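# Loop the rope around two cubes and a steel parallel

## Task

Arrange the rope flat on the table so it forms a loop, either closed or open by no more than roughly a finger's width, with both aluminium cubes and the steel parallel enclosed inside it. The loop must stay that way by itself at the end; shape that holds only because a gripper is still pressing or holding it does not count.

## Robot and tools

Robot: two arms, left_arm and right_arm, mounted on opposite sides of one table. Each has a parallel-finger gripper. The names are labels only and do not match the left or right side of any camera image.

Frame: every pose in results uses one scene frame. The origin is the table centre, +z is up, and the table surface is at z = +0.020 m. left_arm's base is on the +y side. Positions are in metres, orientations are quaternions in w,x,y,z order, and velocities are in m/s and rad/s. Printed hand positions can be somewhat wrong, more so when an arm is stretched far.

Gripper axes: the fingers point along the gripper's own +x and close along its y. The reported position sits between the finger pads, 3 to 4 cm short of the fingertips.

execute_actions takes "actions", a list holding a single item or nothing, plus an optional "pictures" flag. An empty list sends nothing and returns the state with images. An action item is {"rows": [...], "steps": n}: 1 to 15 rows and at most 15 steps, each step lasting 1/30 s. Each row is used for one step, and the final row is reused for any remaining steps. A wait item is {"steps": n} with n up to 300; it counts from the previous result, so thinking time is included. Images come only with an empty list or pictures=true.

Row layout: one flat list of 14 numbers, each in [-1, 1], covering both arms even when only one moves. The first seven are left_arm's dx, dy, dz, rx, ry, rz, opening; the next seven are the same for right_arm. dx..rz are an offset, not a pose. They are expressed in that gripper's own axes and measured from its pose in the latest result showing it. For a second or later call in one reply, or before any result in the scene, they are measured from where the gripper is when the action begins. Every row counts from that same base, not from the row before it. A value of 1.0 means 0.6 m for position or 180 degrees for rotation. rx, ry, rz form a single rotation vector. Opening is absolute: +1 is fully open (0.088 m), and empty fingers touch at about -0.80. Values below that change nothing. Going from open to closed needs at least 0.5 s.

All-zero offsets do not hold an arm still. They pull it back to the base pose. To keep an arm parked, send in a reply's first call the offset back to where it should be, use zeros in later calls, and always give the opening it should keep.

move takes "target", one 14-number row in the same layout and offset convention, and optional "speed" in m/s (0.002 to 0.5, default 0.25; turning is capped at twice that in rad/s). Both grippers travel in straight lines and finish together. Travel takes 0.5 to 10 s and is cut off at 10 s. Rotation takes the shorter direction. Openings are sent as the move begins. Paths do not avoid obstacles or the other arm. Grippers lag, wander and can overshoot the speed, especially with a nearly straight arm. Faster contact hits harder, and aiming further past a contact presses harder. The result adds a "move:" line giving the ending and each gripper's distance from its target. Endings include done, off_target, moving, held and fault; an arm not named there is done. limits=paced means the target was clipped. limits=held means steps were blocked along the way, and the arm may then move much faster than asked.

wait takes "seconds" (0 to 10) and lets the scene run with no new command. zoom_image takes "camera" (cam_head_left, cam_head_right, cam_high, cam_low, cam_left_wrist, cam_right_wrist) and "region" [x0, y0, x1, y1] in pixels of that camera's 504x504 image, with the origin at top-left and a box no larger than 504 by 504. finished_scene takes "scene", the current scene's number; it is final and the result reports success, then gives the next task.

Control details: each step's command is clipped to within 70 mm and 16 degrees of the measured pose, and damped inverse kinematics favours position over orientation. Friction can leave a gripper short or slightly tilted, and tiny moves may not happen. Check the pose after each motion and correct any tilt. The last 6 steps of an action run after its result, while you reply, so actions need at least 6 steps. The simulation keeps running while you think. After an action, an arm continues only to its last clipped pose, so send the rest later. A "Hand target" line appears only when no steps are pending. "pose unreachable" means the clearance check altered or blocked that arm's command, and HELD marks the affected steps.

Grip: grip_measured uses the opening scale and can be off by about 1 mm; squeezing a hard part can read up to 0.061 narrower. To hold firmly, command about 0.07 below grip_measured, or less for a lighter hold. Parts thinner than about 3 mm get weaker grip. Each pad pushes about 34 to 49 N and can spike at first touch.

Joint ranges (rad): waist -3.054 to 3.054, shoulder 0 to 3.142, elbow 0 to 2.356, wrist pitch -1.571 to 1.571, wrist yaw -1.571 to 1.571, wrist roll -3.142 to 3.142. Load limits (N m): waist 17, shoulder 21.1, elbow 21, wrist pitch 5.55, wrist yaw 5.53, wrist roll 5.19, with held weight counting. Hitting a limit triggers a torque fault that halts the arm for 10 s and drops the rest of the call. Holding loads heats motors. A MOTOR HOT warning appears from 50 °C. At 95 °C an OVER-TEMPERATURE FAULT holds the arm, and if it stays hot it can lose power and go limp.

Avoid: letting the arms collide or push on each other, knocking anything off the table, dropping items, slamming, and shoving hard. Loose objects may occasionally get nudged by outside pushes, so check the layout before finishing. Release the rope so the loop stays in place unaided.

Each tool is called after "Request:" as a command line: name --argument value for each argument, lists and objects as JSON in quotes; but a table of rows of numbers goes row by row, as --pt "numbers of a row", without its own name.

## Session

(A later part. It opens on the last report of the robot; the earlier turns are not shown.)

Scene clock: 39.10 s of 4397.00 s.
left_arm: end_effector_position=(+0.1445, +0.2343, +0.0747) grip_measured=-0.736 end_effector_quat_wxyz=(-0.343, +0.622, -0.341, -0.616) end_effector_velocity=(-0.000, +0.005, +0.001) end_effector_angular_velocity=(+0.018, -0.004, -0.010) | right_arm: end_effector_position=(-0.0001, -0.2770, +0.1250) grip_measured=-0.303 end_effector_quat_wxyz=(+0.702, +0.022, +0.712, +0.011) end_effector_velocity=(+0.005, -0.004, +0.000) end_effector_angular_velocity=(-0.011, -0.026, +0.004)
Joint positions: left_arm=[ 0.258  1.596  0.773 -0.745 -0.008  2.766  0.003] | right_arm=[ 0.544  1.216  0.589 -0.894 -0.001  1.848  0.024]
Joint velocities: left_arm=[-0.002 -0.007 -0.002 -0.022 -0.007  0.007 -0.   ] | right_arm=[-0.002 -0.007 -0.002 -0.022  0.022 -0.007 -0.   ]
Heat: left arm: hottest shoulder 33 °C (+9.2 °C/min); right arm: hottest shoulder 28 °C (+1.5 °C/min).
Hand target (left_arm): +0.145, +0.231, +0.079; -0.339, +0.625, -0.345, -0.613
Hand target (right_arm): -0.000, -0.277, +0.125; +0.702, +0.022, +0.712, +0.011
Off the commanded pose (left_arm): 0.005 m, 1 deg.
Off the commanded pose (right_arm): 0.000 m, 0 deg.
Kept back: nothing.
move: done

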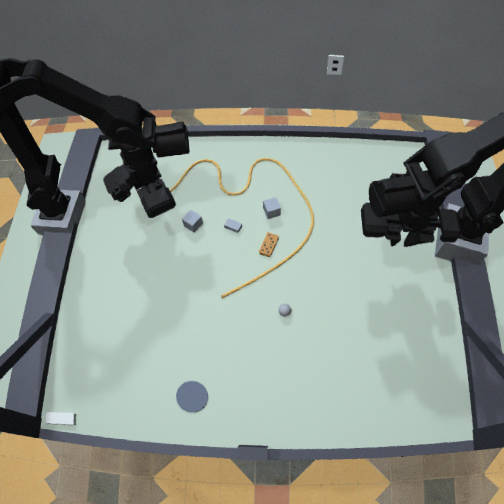

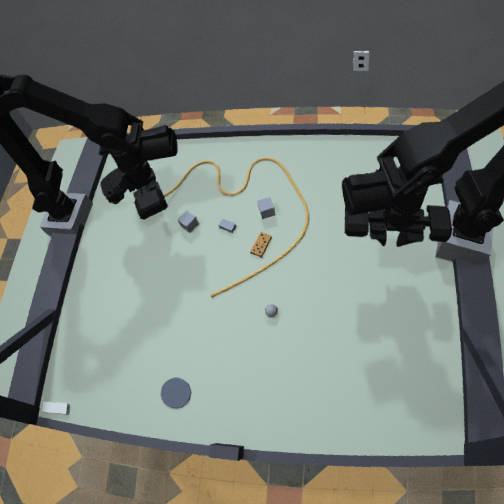

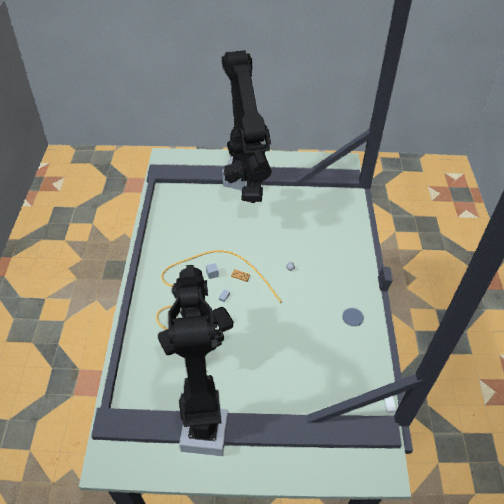

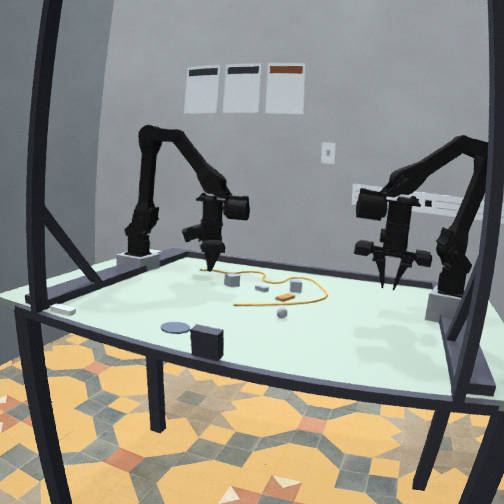

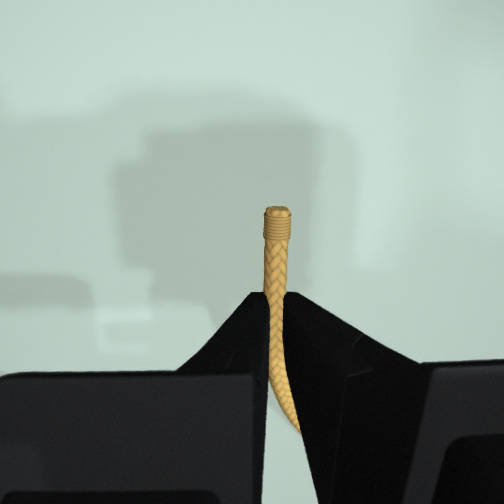

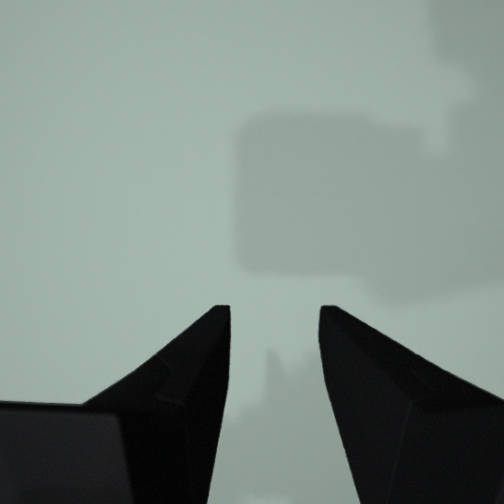

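Request:
move --target '[0,0.127,0.19,-0.24,0,0,-0.82, 0,0,0,0,0,0,-0.3]' --speed 0.2

Scene clock: 41.70 s of 4397.00 s.
left_arm: end_effector_position=(+0.0189, +0.2881, +0.0743) grip_measured=-0.736 end_effector_quat_wxyz=(-0.089, +0.704, -0.093, -0.698) end_effector_velocity=(-0.000, -0.001, -0.000) end_effector_angular_velocity=(-0.016, -0.017, +0.020) | right_arm: end_effector_position=(-0.0001, -0.2770, +0.1250) grip_measured=-0.303 end_effector_quat_wxyz=(+0.702, +0.022, +0.712, +0.011) end_effector_velocity=(-0.000, -0.002, -0.000) end_effector_angular_velocity=(-0.009, +0.005, +0.005)
Joint positions: left_arm=[-0.356  1.437  0.623 -0.754 -0.01   1.4    0.003] | right_arm=[ 0.544  1.216  0.589 -0.894 -0.001  1.848  0.024]
Joint velocities: left_arm=[-0.017 -0.002 -0.002  0.007 -0.022 -0.037 -0.   ] | right_arm=[-0.002 -0.002 -0.002 -0.007 -0.007 -0.007  0.   ]
Heat: left arm: hottest shoulder 33 °C (+8.6 °C/min); right arm: hottest shoulder 28 °C (+1.4 °C/min).
Hand target (left_arm): +0.020, +0.291, +0.074; -0.089, +0.706, -0.092, -0.696
Hand target (right_arm): -0.000, -0.277, +0.125; +0.702, +0.022, +0.712, +0.011
Off the commanded pose (left_arm): 0.002 m, 0 deg.
Off the commanded pose (right_arm): 0.000 m, 0 deg.
Kept back: nothing.
move: done

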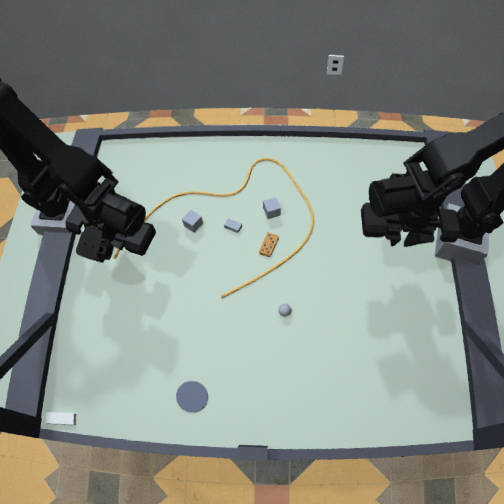

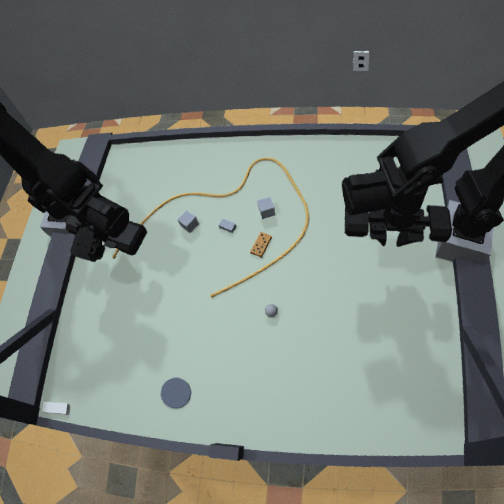

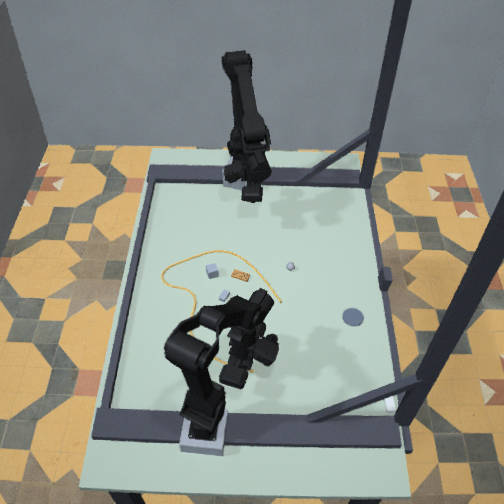

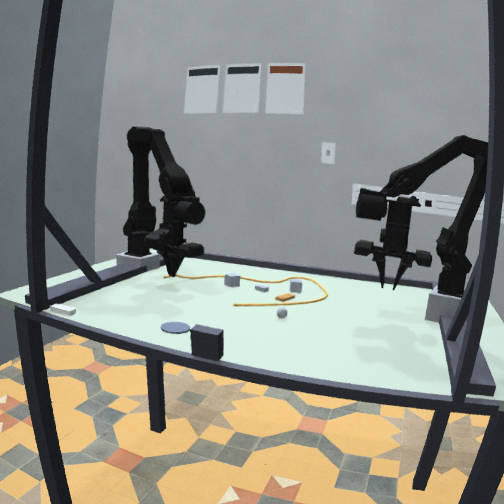

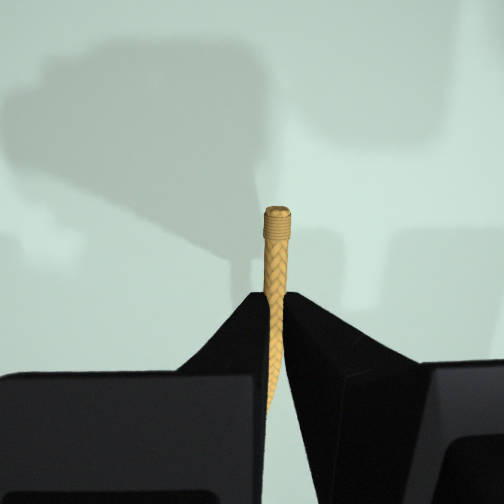

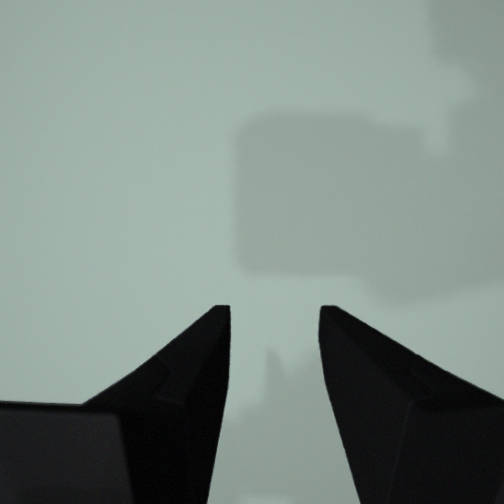

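Request:
move --target '[0,0.284,0.043,-0.278,0,0,-0.82, 0,0,0,0,0,0,-0.3]' --speed 0.2

Scene clock: 44.73 s of 4397.00 s.
left_arm: end_effector_position=(-0.0513, +0.1320, +0.0778) grip_measured=-0.736 end_effector_quat_wxyz=(+0.216, +0.675, +0.205, -0.675) end_effector_velocity=(-0.001, +0.004, +0.001) end_effector_angular_velocity=(+0.027, -0.004, +0.019) | right_arm: end_effector_position=(-0.0001, -0.2770, +0.1250) grip_measured=-0.303 end_effector_quat_wxyz=(+0.702, +0.022, +0.712, +0.011) end_effector_velocity=(-0.002, -0.004, +0.001) end_effector_angular_velocity=(-0.022, +0.017, -0.009)
Joint positions: left_arm=[-0.353  2.033  1.35  -0.876 -0.011  0.539  0.003] | right_arm=[ 0.544  1.216  0.589 -0.894 -0.001  1.848  0.024]
Joint velocities: left_arm=[-0.002  0.007  0.017 -0.037  0.007 -0.022 -0.   ] | right_arm=[-0.002 -0.002  0.002 -0.022 -0.022  0.007  0.   ]
Heat: left arm: hottest shoulder 33 °C (+8.0 °C/min); right arm: hottest shoulder 28 °C (+1.3 °C/min).
Hand target (left_arm): -0.051, +0.131, +0.075; +0.217, +0.676, +0.211, -0.672
Hand target (right_arm): -0.000, -0.277, +0.125; +0.702, +0.022, +0.712, +0.011
Off the commanded pose (left_arm): 0.004 m, 1 deg.
Off the commanded pose (right_arm): 0.000 m, 0 deg.
Kept back: nothing.
move: done

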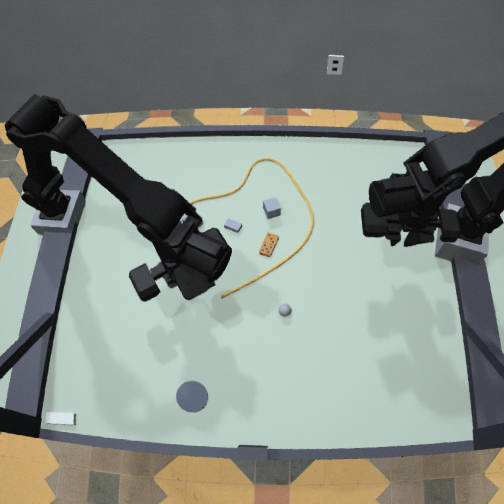

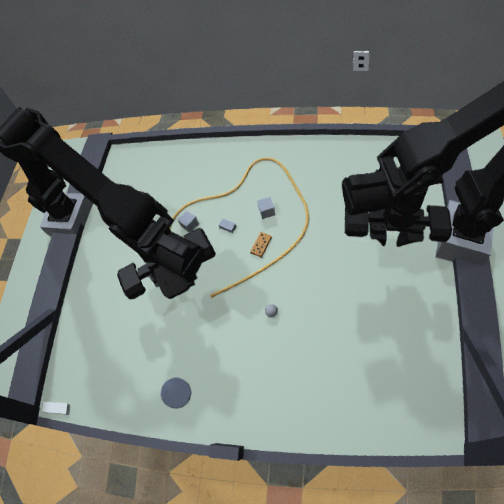

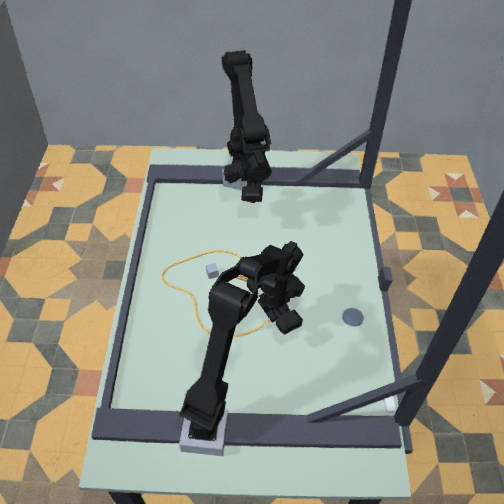

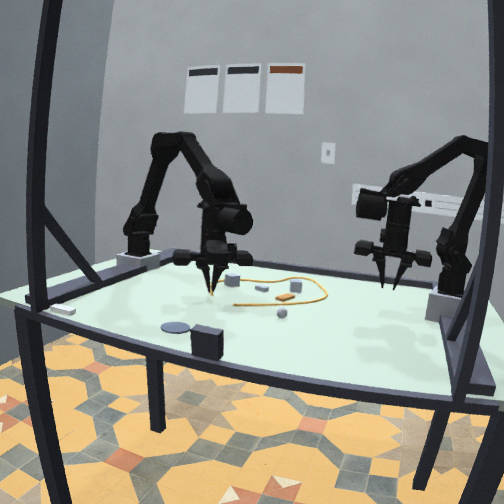

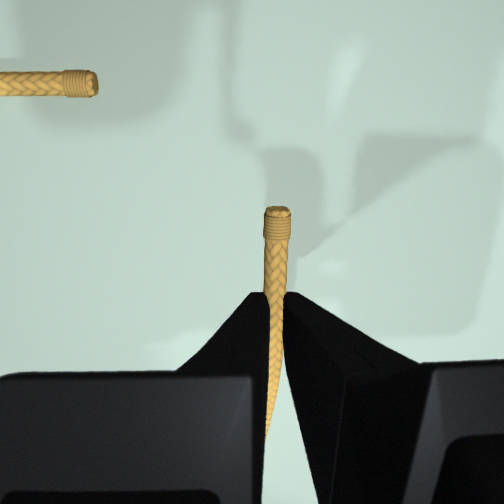

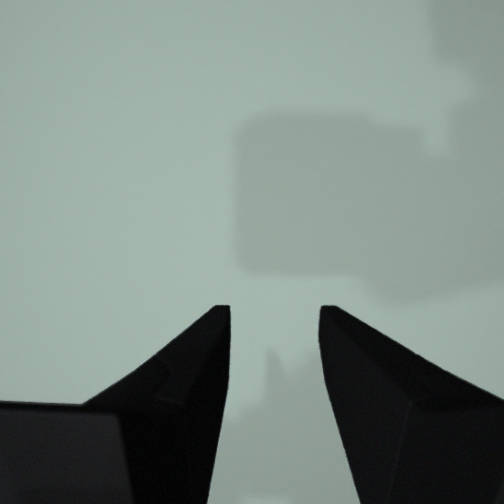

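Request:
move --target '[0,0.095,0.06,0,0,0,-0.82, 0,0,0,0,0,0,-0.3]' --speed 0.1

Scene clock: 46.10 s of 4397.00 s.
left_arm: end_effector_position=(-0.0495, +0.0659, +0.0834) grip_measured=-0.736 end_effector_quat_wxyz=(+0.220, +0.672, +0.202, -0.677) end_effector_velocity=(+0.002, -0.002, +0.002) end_effector_angular_velocity=(-0.001, -0.023, +0.005) | right_arm: end_effector_position=(-0.0001, -0.2770, +0.1250) grip_measured=-0.303 end_effector_quat_wxyz=(+0.702, +0.022, +0.712, +0.011) end_effector_velocity=(-0.004, -0.003, -0.000) end_effector_angular_velocity=(-0.016, +0.033, +0.007)
Joint positions: left_arm=[-0.285  2.234  1.695 -1.007 -0.011  0.605  0.003] | right_arm=[ 0.544  1.216  0.589 -0.894 -0.001  1.848  0.024]
Joint velocities: left_arm=[-0.002  0.007  0.022 -0.022 -0.022 -0.007 -0.   ] | right_arm=[-0.002 -0.002 -0.002 -0.007 -0.037 -0.007  0.   ]
Heat: left arm: hottest shoulder 33 °C (+7.8 °C/min); right arm: hottest shoulder 28 °C (+1.3 °C/min).
Hand target (left_arm): -0.049, +0.065, +0.079; +0.216, +0.675, +0.205, -0.675
Hand target (right_arm): -0.000, -0.277, +0.125; +0.702, +0.022, +0.712, +0.011
Off the commanded pose (left_arm): 0.005 m, 1 deg.
Off the commanded pose (right_arm): 0.000 m, 0 deg.
Kept back: nothing.
move: done

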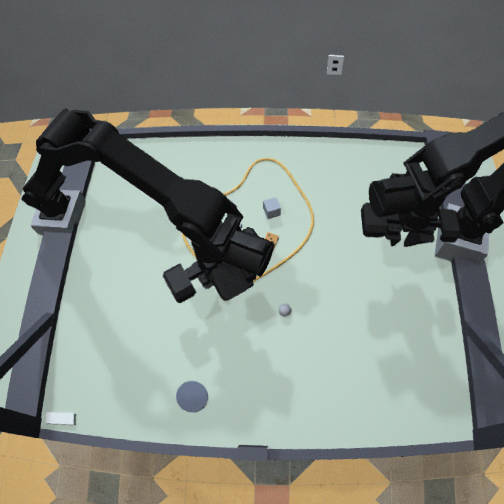

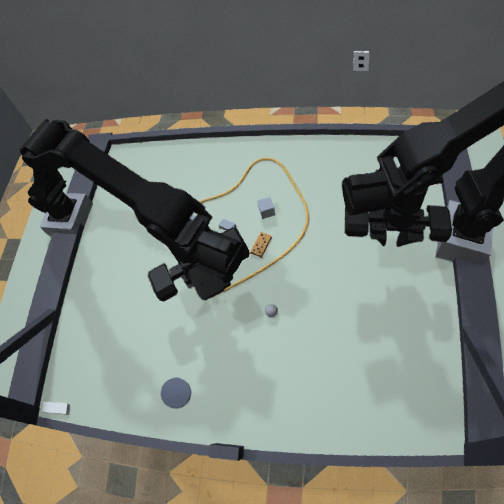

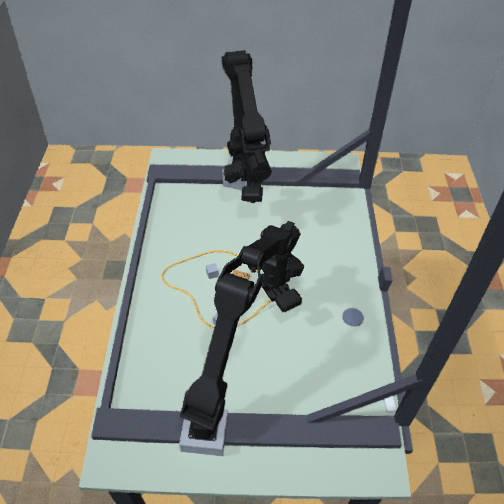

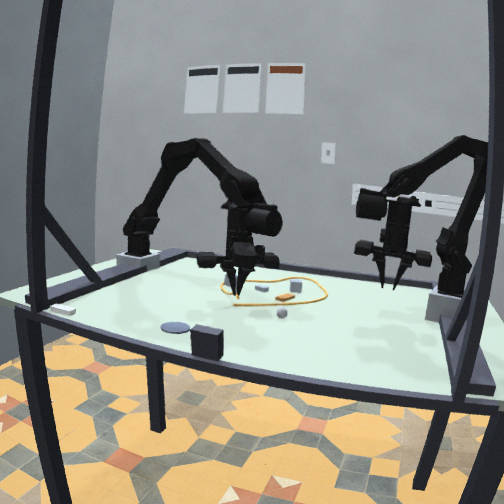

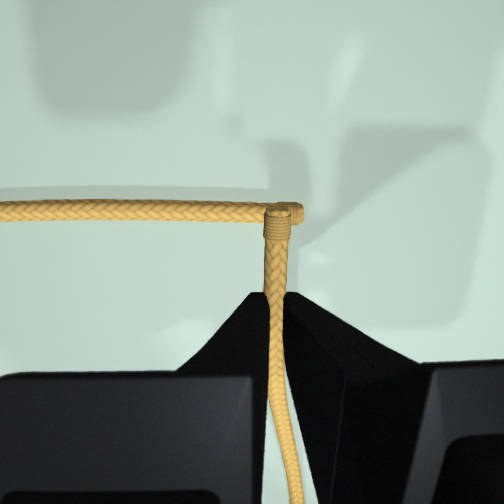

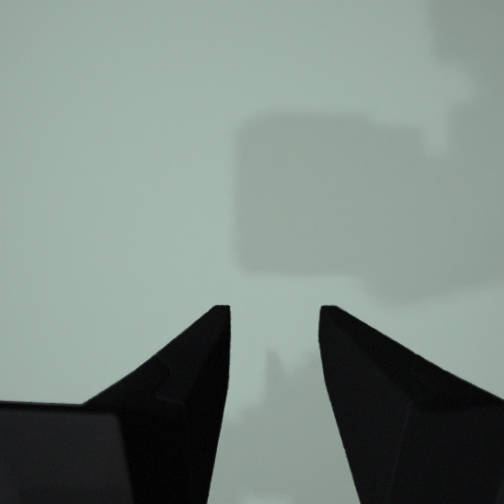

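Request:
move --target '[0.04,0.01,0.006,0,0,0,-0.82, 0,0,0,0,0,0,-0.3]' --speed 0.05

Request:
move --target '[0,0,0,0,0,0,-0.4, 0,0,0,0,0,0,-0.3]'

Request:
move --target '[-0.1,0,0,0,0,0,-0.4, 0,0,0,0,0,0,-0.3]' --speed 0.2

Scene clock: 47.13 s of 4397.00 s.
left_arm: end_effector_position=(-0.0513, +0.0569, +0.0689) grip_measured=-0.736 end_effector_quat_wxyz=(+0.226, +0.668, +0.197, -0.681) end_effector_velocity=(-0.001, +0.004, -0.006) end_effector_angular_velocity=(+0.023, -0.001, -0.010) | right_arm: end_effector_position=(-0.0001, -0.2770, +0.1250) grip_measured=-0.303 end_effector_quat_wxyz=(+0.702, +0.022, +0.712, +0.011) end_effector_velocity=(+0.001, +0.001, -0.001) end_effector_angular_velocity=(+0.004, -0.007, +0.005)
Joint positions: left_arm=[-0.282  2.271  1.697 -0.953 -0.011  0.607  0.003] | right_arm=[ 0.544  1.216  0.589 -0.894 -0.001  1.848  0.024]
Joint velocities: left_arm=[-0.002  0.012 -0.002 -0.007  0.007  0.007  0.   ] | right_arm=[-0.002  0.002 -0.002  0.007  0.007 -0.007 -0.   ]
Heat: left arm: hottest shoulder 33 °C (+7.6 °C/min); right arm: hottest shoulder 28 °C (+1.3 °C/min).
Hand target (left_arm): -0.049, +0.058, +0.060; +0.220, +0.672, +0.202, -0.677
Hand target (right_arm): -0.000, -0.277, +0.125; +0.702, +0.022, +0.712, +0.011
Off the commanded pose (left_arm): 0.010 m, 1 deg.
Off the commanded pose (right_arm): 0.000 m, 0 deg.
Kept back: nothing.
move: off_target (left_arm)

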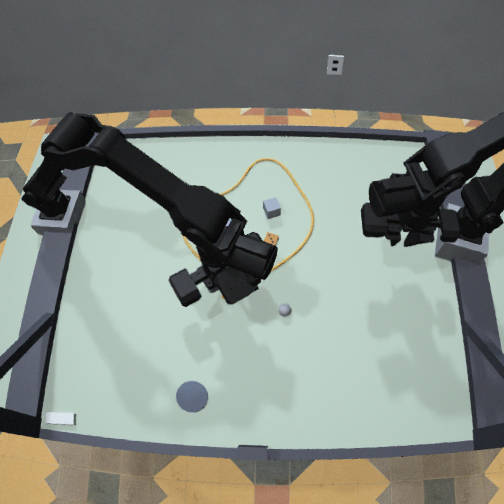

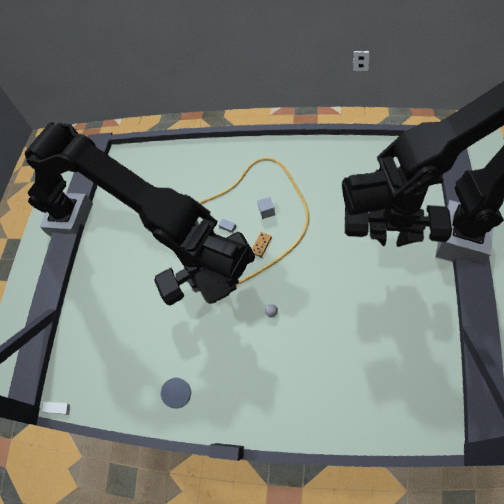

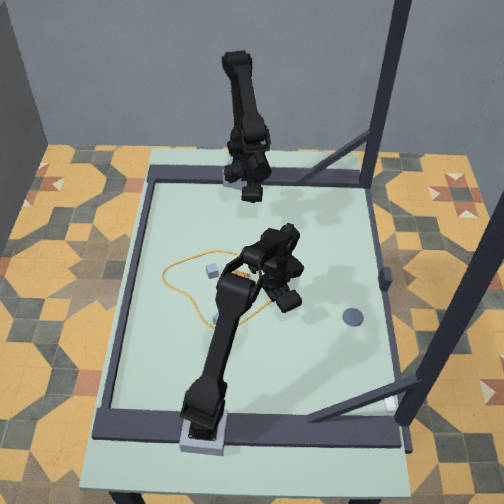

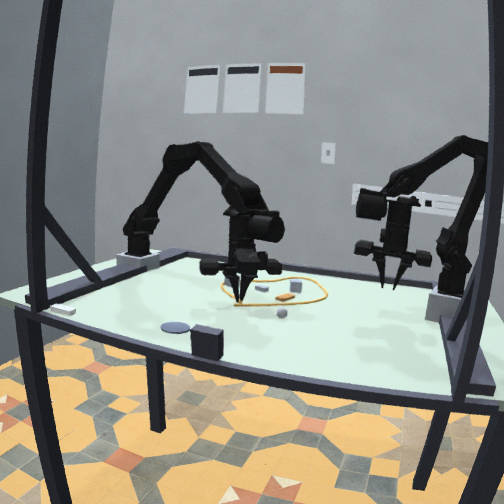

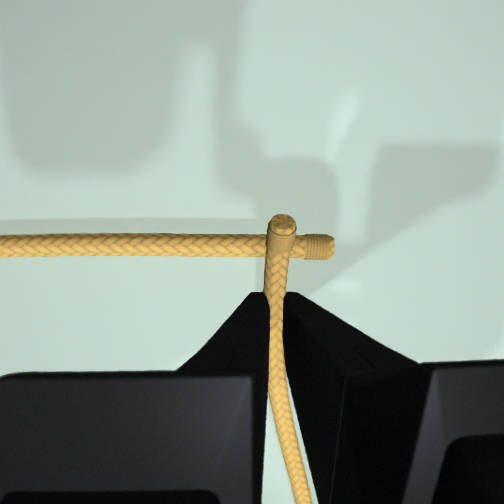

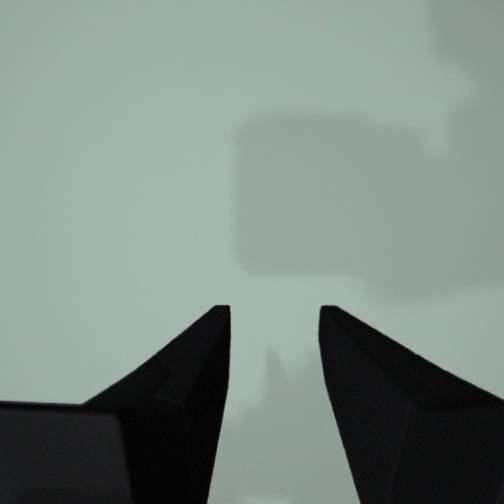

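Scene clock: 47.80 s of 4397.00 s.
left_arm: end_effector_position=(-0.0513, +0.0569, +0.0689) grip_measured=-0.404 end_effector_quat_wxyz=(+0.226, +0.668, +0.197, -0.681) end_effector_velocity=(-0.000, -0.001, -0.002) end_effector_angular_velocity=(-0.005, -0.006, +0.005) | right_arm: end_effector_position=(-0.0001, -0.2770, +0.1250) grip_measured=-0.303 end_effector_quat_wxyz=(+0.702, +0.022, +0.712, +0.011) end_effector_velocity=(-0.001, +0.001, -0.000) end_effector_angular_velocity=(+0.005, +0.009, -0.009)
Joint positions: left_arm=[-0.282  2.271  1.697 -0.953 -0.011  0.607  0.019] | right_arm=[ 0.544  1.216  0.589 -0.894 -0.001  1.848  0.024]
Joint velocities: left_arm=[-0.002  0.002 -0.002  0.007 -0.007 -0.007  0.001] | right_arm=[-0.002 -0.002 -0.002  0.007 -0.007  0.007 -0.   ]
Heat: left arm: hottest shoulder 33 °C (+7.5 °C/min); right arm: hottest shoulder 28 °C (+1.3 °C/min).
Hand target (left_arm): -0.051, +0.057, +0.069; +0.226, +0.668, +0.197, -0.681
Hand target (right_arm): -0.000, -0.277, +0.125; +0.702, +0.022, +0.712, +0.011
Off the commanded pose (left_arm): 0.000 m, 0 deg.
Off the commanded pose (right_arm): 0.000 m, 0 deg.
Kept back: nothing.
move: done

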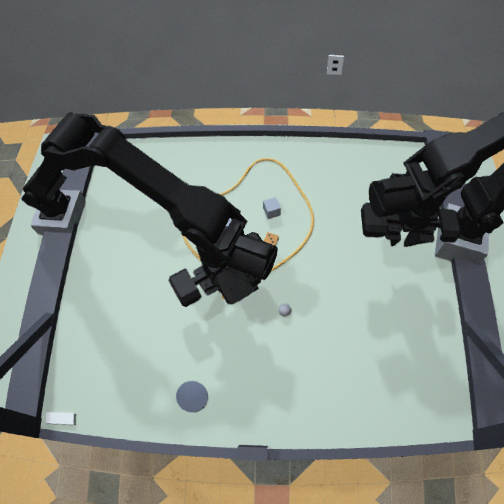

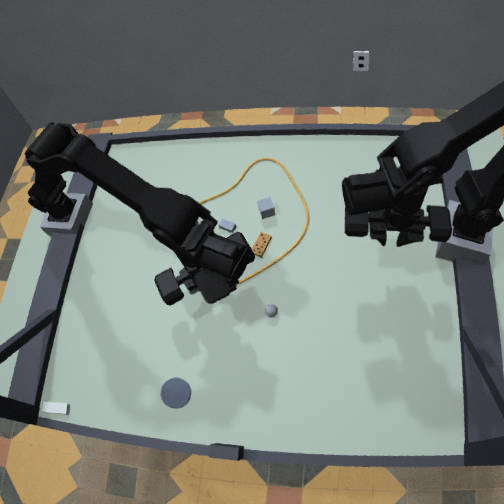

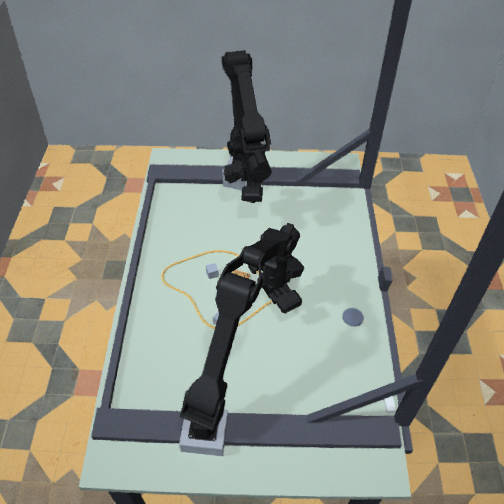

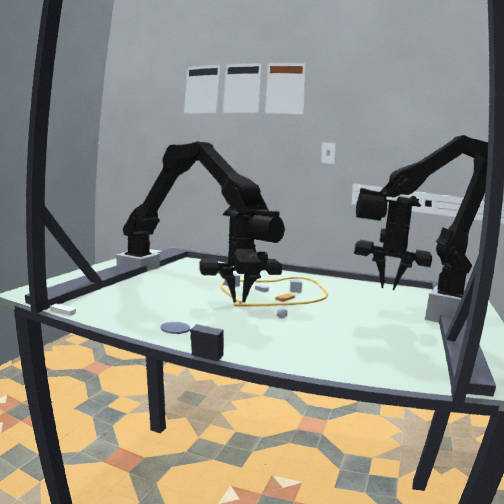

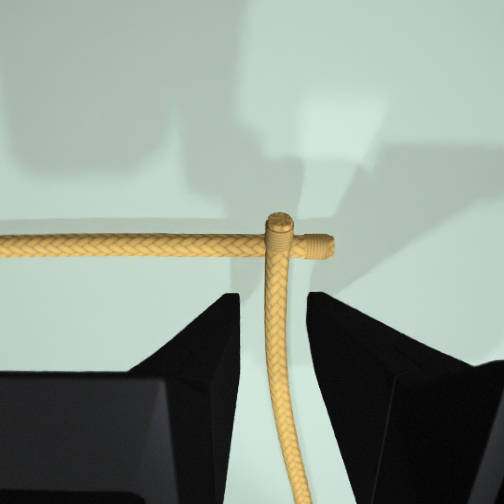

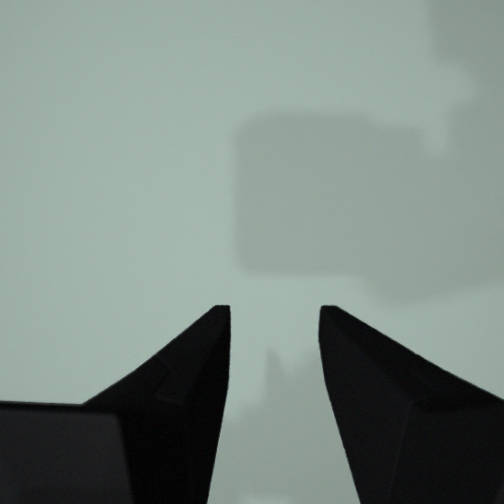

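Scene clock: 48.70 s of 4397.00 s.
left_arm: end_effector_position=(-0.0497, +0.0614, +0.1228) grip_measured=-0.402 end_effector_quat_wxyz=(+0.222, +0.671, +0.201, -0.678) end_effector_velocity=(-0.005, -0.006, +0.009) end_effector_angular_velocity=(-0.032, +0.020, +0.005) | right_arm: end_effector_position=(-0.0001, -0.2770, +0.1250) grip_measured=-0.303 end_effector_quat_wxyz=(+0.702, +0.022, +0.712, +0.011) end_effector_velocity=(+0.003, -0.002, -0.000) end_effector_angular_velocity=(-0.005, -0.009, -0.015)
Joint positions: left_arm=[-0.282  2.209  1.815 -1.146 -0.011  0.607  0.019] | right_arm=[ 0.544  1.216  0.589 -0.894 -0.001  1.848  0.024]
Joint velocities: left_arm=[-0.002 -0.007  0.022  0.007  0.007 -0.007 -0.   ] | right_arm=[-0.007 -0.002 -0.002 -0.007  0.007  0.007 -0.   ]
Heat: left arm: hottest shoulder 33 °C (+7.4 °C/min); right arm: hottest shoulder 28 °C (+1.2 °C/min).
Hand target (left_arm): -0.051, +0.060, +0.129; +0.226, +0.668, +0.197, -0.681
Hand target (right_arm): -0.000, -0.277, +0.125; +0.702, +0.022, +0.712, +0.011
Off the commanded pose (left_arm): 0.006 m, 1 deg.
Off the commanded pose (right_arm): 0.000 m, 0 deg.
Kept back: nothing.
move: done

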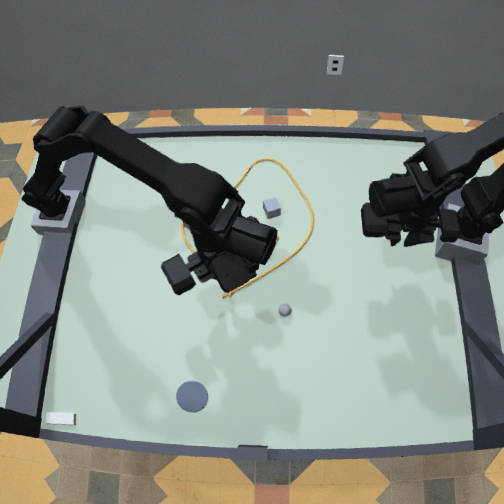

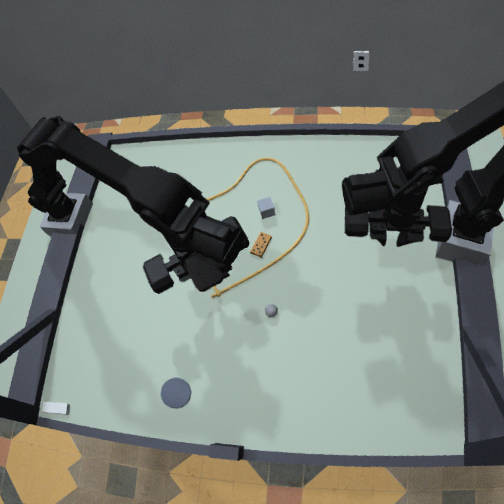

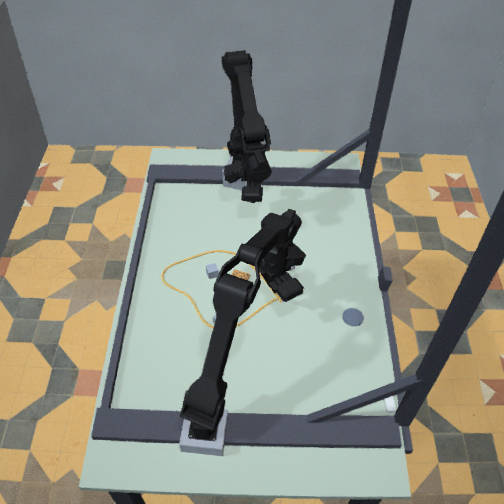

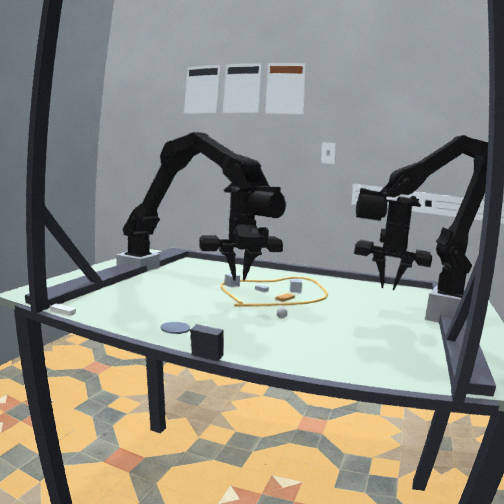

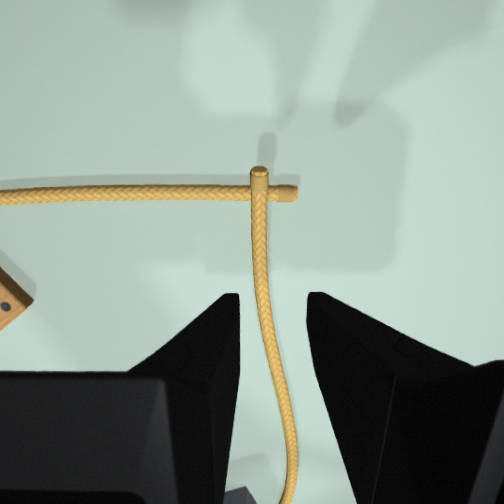

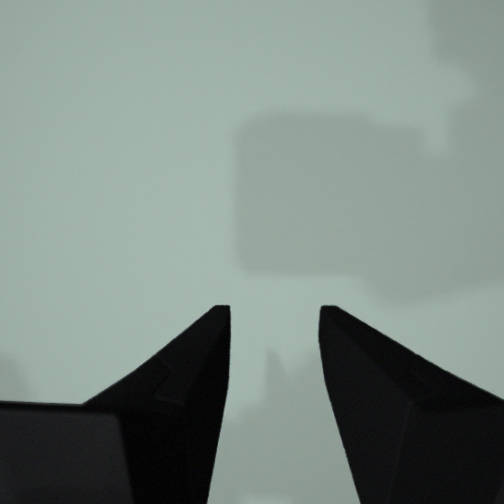

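Request:
move --target '[-0.02,-0.626,0.141,-0.306,0.005,-0.008,0.1, 0,0,0,0,0,0,-0.3]' --speed 0.3

Scene clock: 51.30 s of 4397.00 s.
left_arm: end_effector_position=(-0.3313, +0.3230, +0.1324) grip_measured=+0.098 end_effector_quat_wxyz=(+0.496, +0.491, +0.500, -0.513) end_effector_velocity=(+0.001, -0.002, +0.000) end_effector_angular_velocity=(-0.016, -0.018, +0.035) | right_arm: end_effector_position=(-0.0001, -0.2770, +0.1250) grip_measured=-0.303 end_effector_quat_wxyz=(+0.702, +0.022, +0.712, +0.011) end_effector_velocity=(+0.002, -0.000, +0.001) end_effector_angular_velocity=(-0.000, -0.008, +0.005)
Joint positions: left_arm=[-1.175  2.302  2.007 -1.245 -0.009 -1.243  0.044] | right_arm=[ 0.544  1.216  0.589 -0.894 -0.001  1.848  0.024]
Joint velocities: left_arm=[-0.002  0.012  0.022 -0.022 -0.022 -0.037 -0.   ] | right_arm=[-0.002 -0.002  0.002 -0.007  0.007 -0.007 -0.   ]
Heat: left arm: hottest shoulder 34 °C (+8.2 °C/min); right arm: hottest shoulder 28 °C (+1.2 °C/min).
Hand target (left_arm): -0.332, +0.323, +0.127; +0.500, +0.493, +0.499, -0.508
Hand target (right_arm): -0.000, -0.277, +0.125; +0.702, +0.022, +0.712, +0.011
Off the commanded pose (left_arm): 0.006 m, 1 deg.
Off the commanded pose (right_arm): 0.000 m, 0 deg.
Kept back: nothing.
move: done

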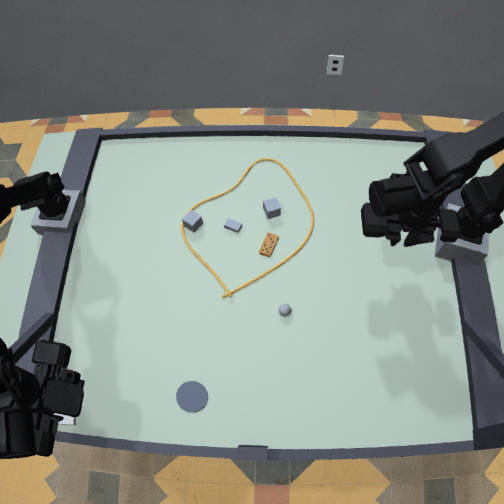

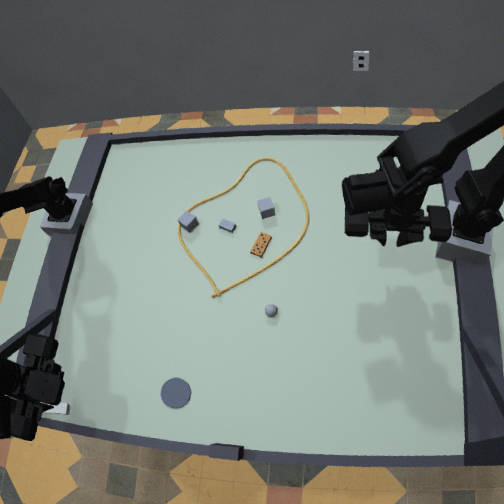

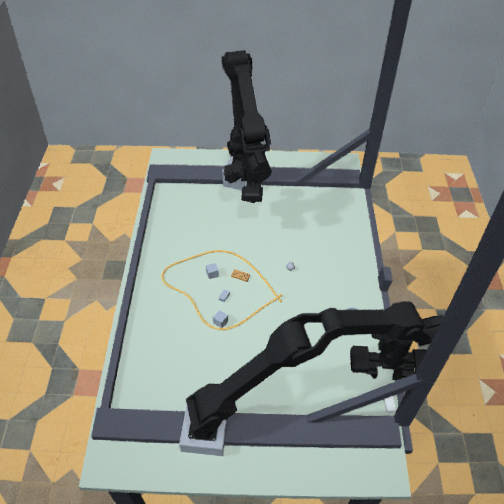

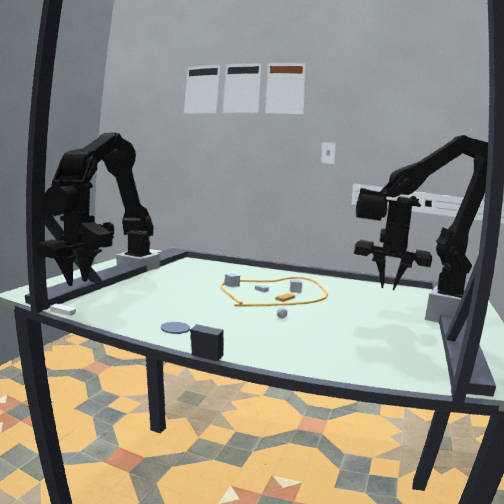

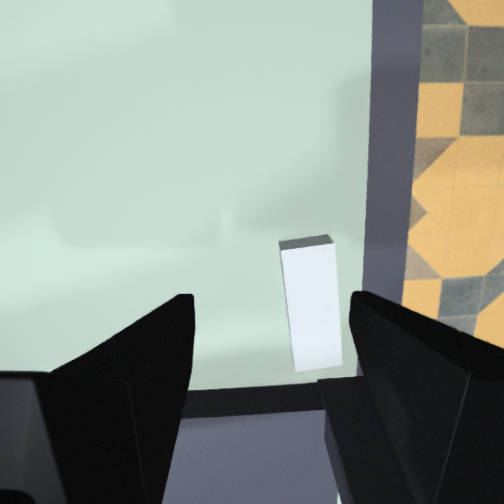

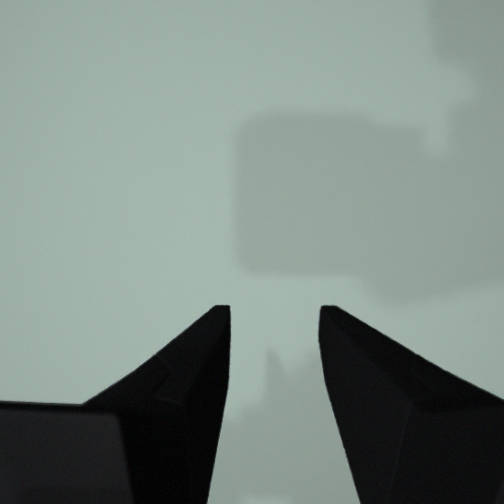

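Request:
move --target '[0.075,-0.028,-0.028,-0.028,0.008,0.012,0.1, 0,0,0,0,0,0,-0.3]' --speed 0.1

Scene clock: 52.57 s of 4397.00 s.
left_arm: end_effector_position=(-0.3475, +0.3381, +0.0941) grip_measured=+0.098 end_effector_quat_wxyz=(+0.520, +0.481, +0.519, -0.478) end_effector_velocity=(+0.002, -0.002, -0.003) end_effector_angular_velocity=(-0.004, -0.014, +0.024) | right_arm: end_effector_position=(-0.0001, -0.2770, +0.1250) grip_measured=-0.303 end_effector_quat_wxyz=(+0.702, +0.022, +0.712, +0.011) end_effector_velocity=(+0.003, -0.005, -0.000) end_effector_angular_velocity=(-0.019, -0.012, -0.010)
Joint positions: left_arm=[-1.214  2.41   2.043 -1.208  0.001 -1.367  0.044] | right_arm=[ 0.544  1.216  0.589 -0.894 -0.001  1.848  0.024]
Joint velocities: left_arm=[ 0.002  0.007  0.002 -0.007 -0.007 -0.022 -0.   ] | right_arm=[-0.002 -0.002 -0.002 -0.022  0.007  0.007 -0.   ]
Heat: left arm: hottest shoulder 34 °C (+8.0 °C/min); right arm: hottest shoulder 28 °C (+1.1 °C/min).
Hand target (left_arm): -0.349, +0.339, +0.088; +0.521, +0.484, +0.519, -0.475
Hand target (right_arm): -0.000, -0.277, +0.125; +0.702, +0.022, +0.712, +0.011
Off the commanded pose (left_arm): 0.007 m, 1 deg.
Off the commanded pose (right_arm): 0.000 m, 0 deg.
Kept back: nothing.
move: done

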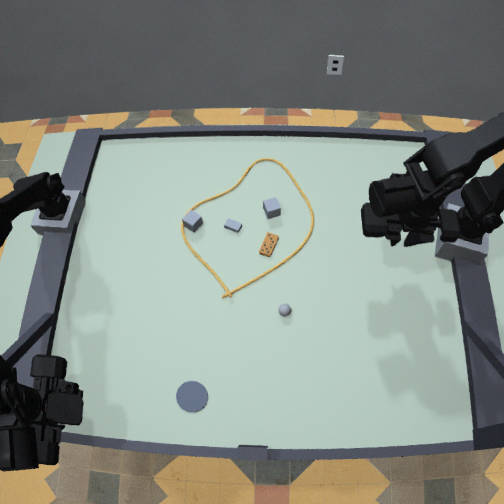

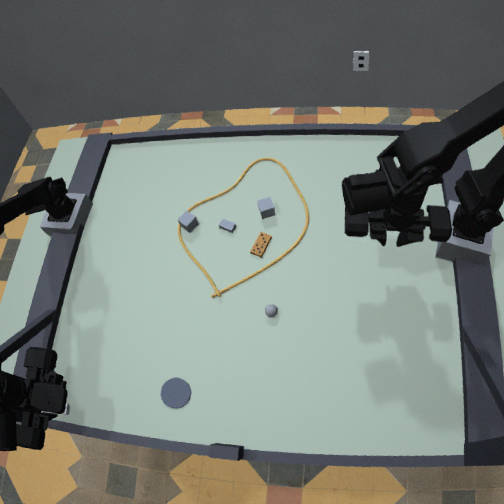

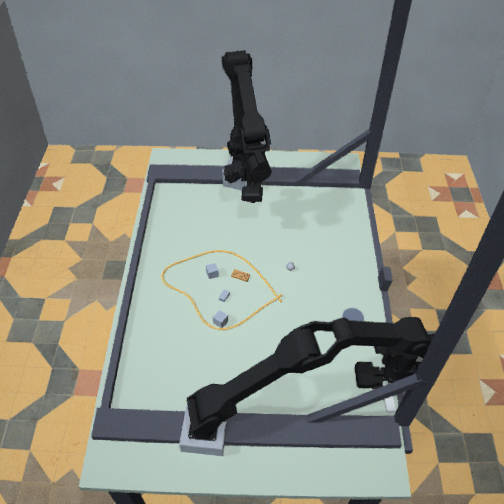

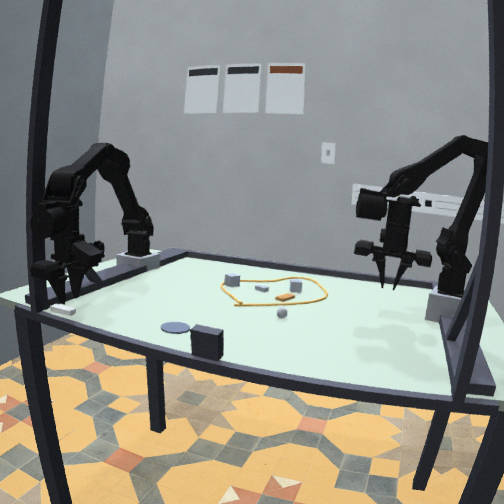

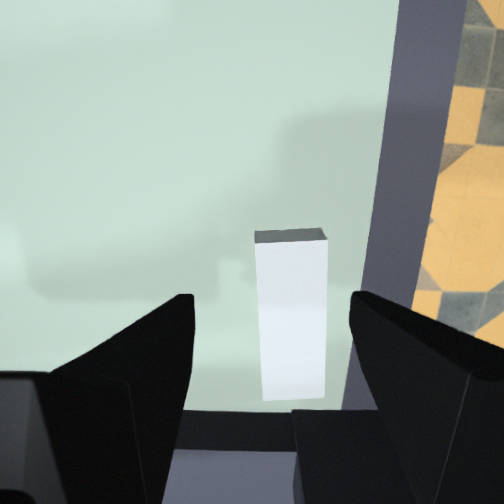

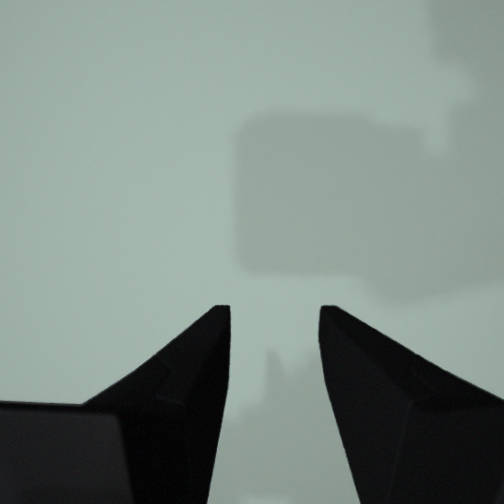

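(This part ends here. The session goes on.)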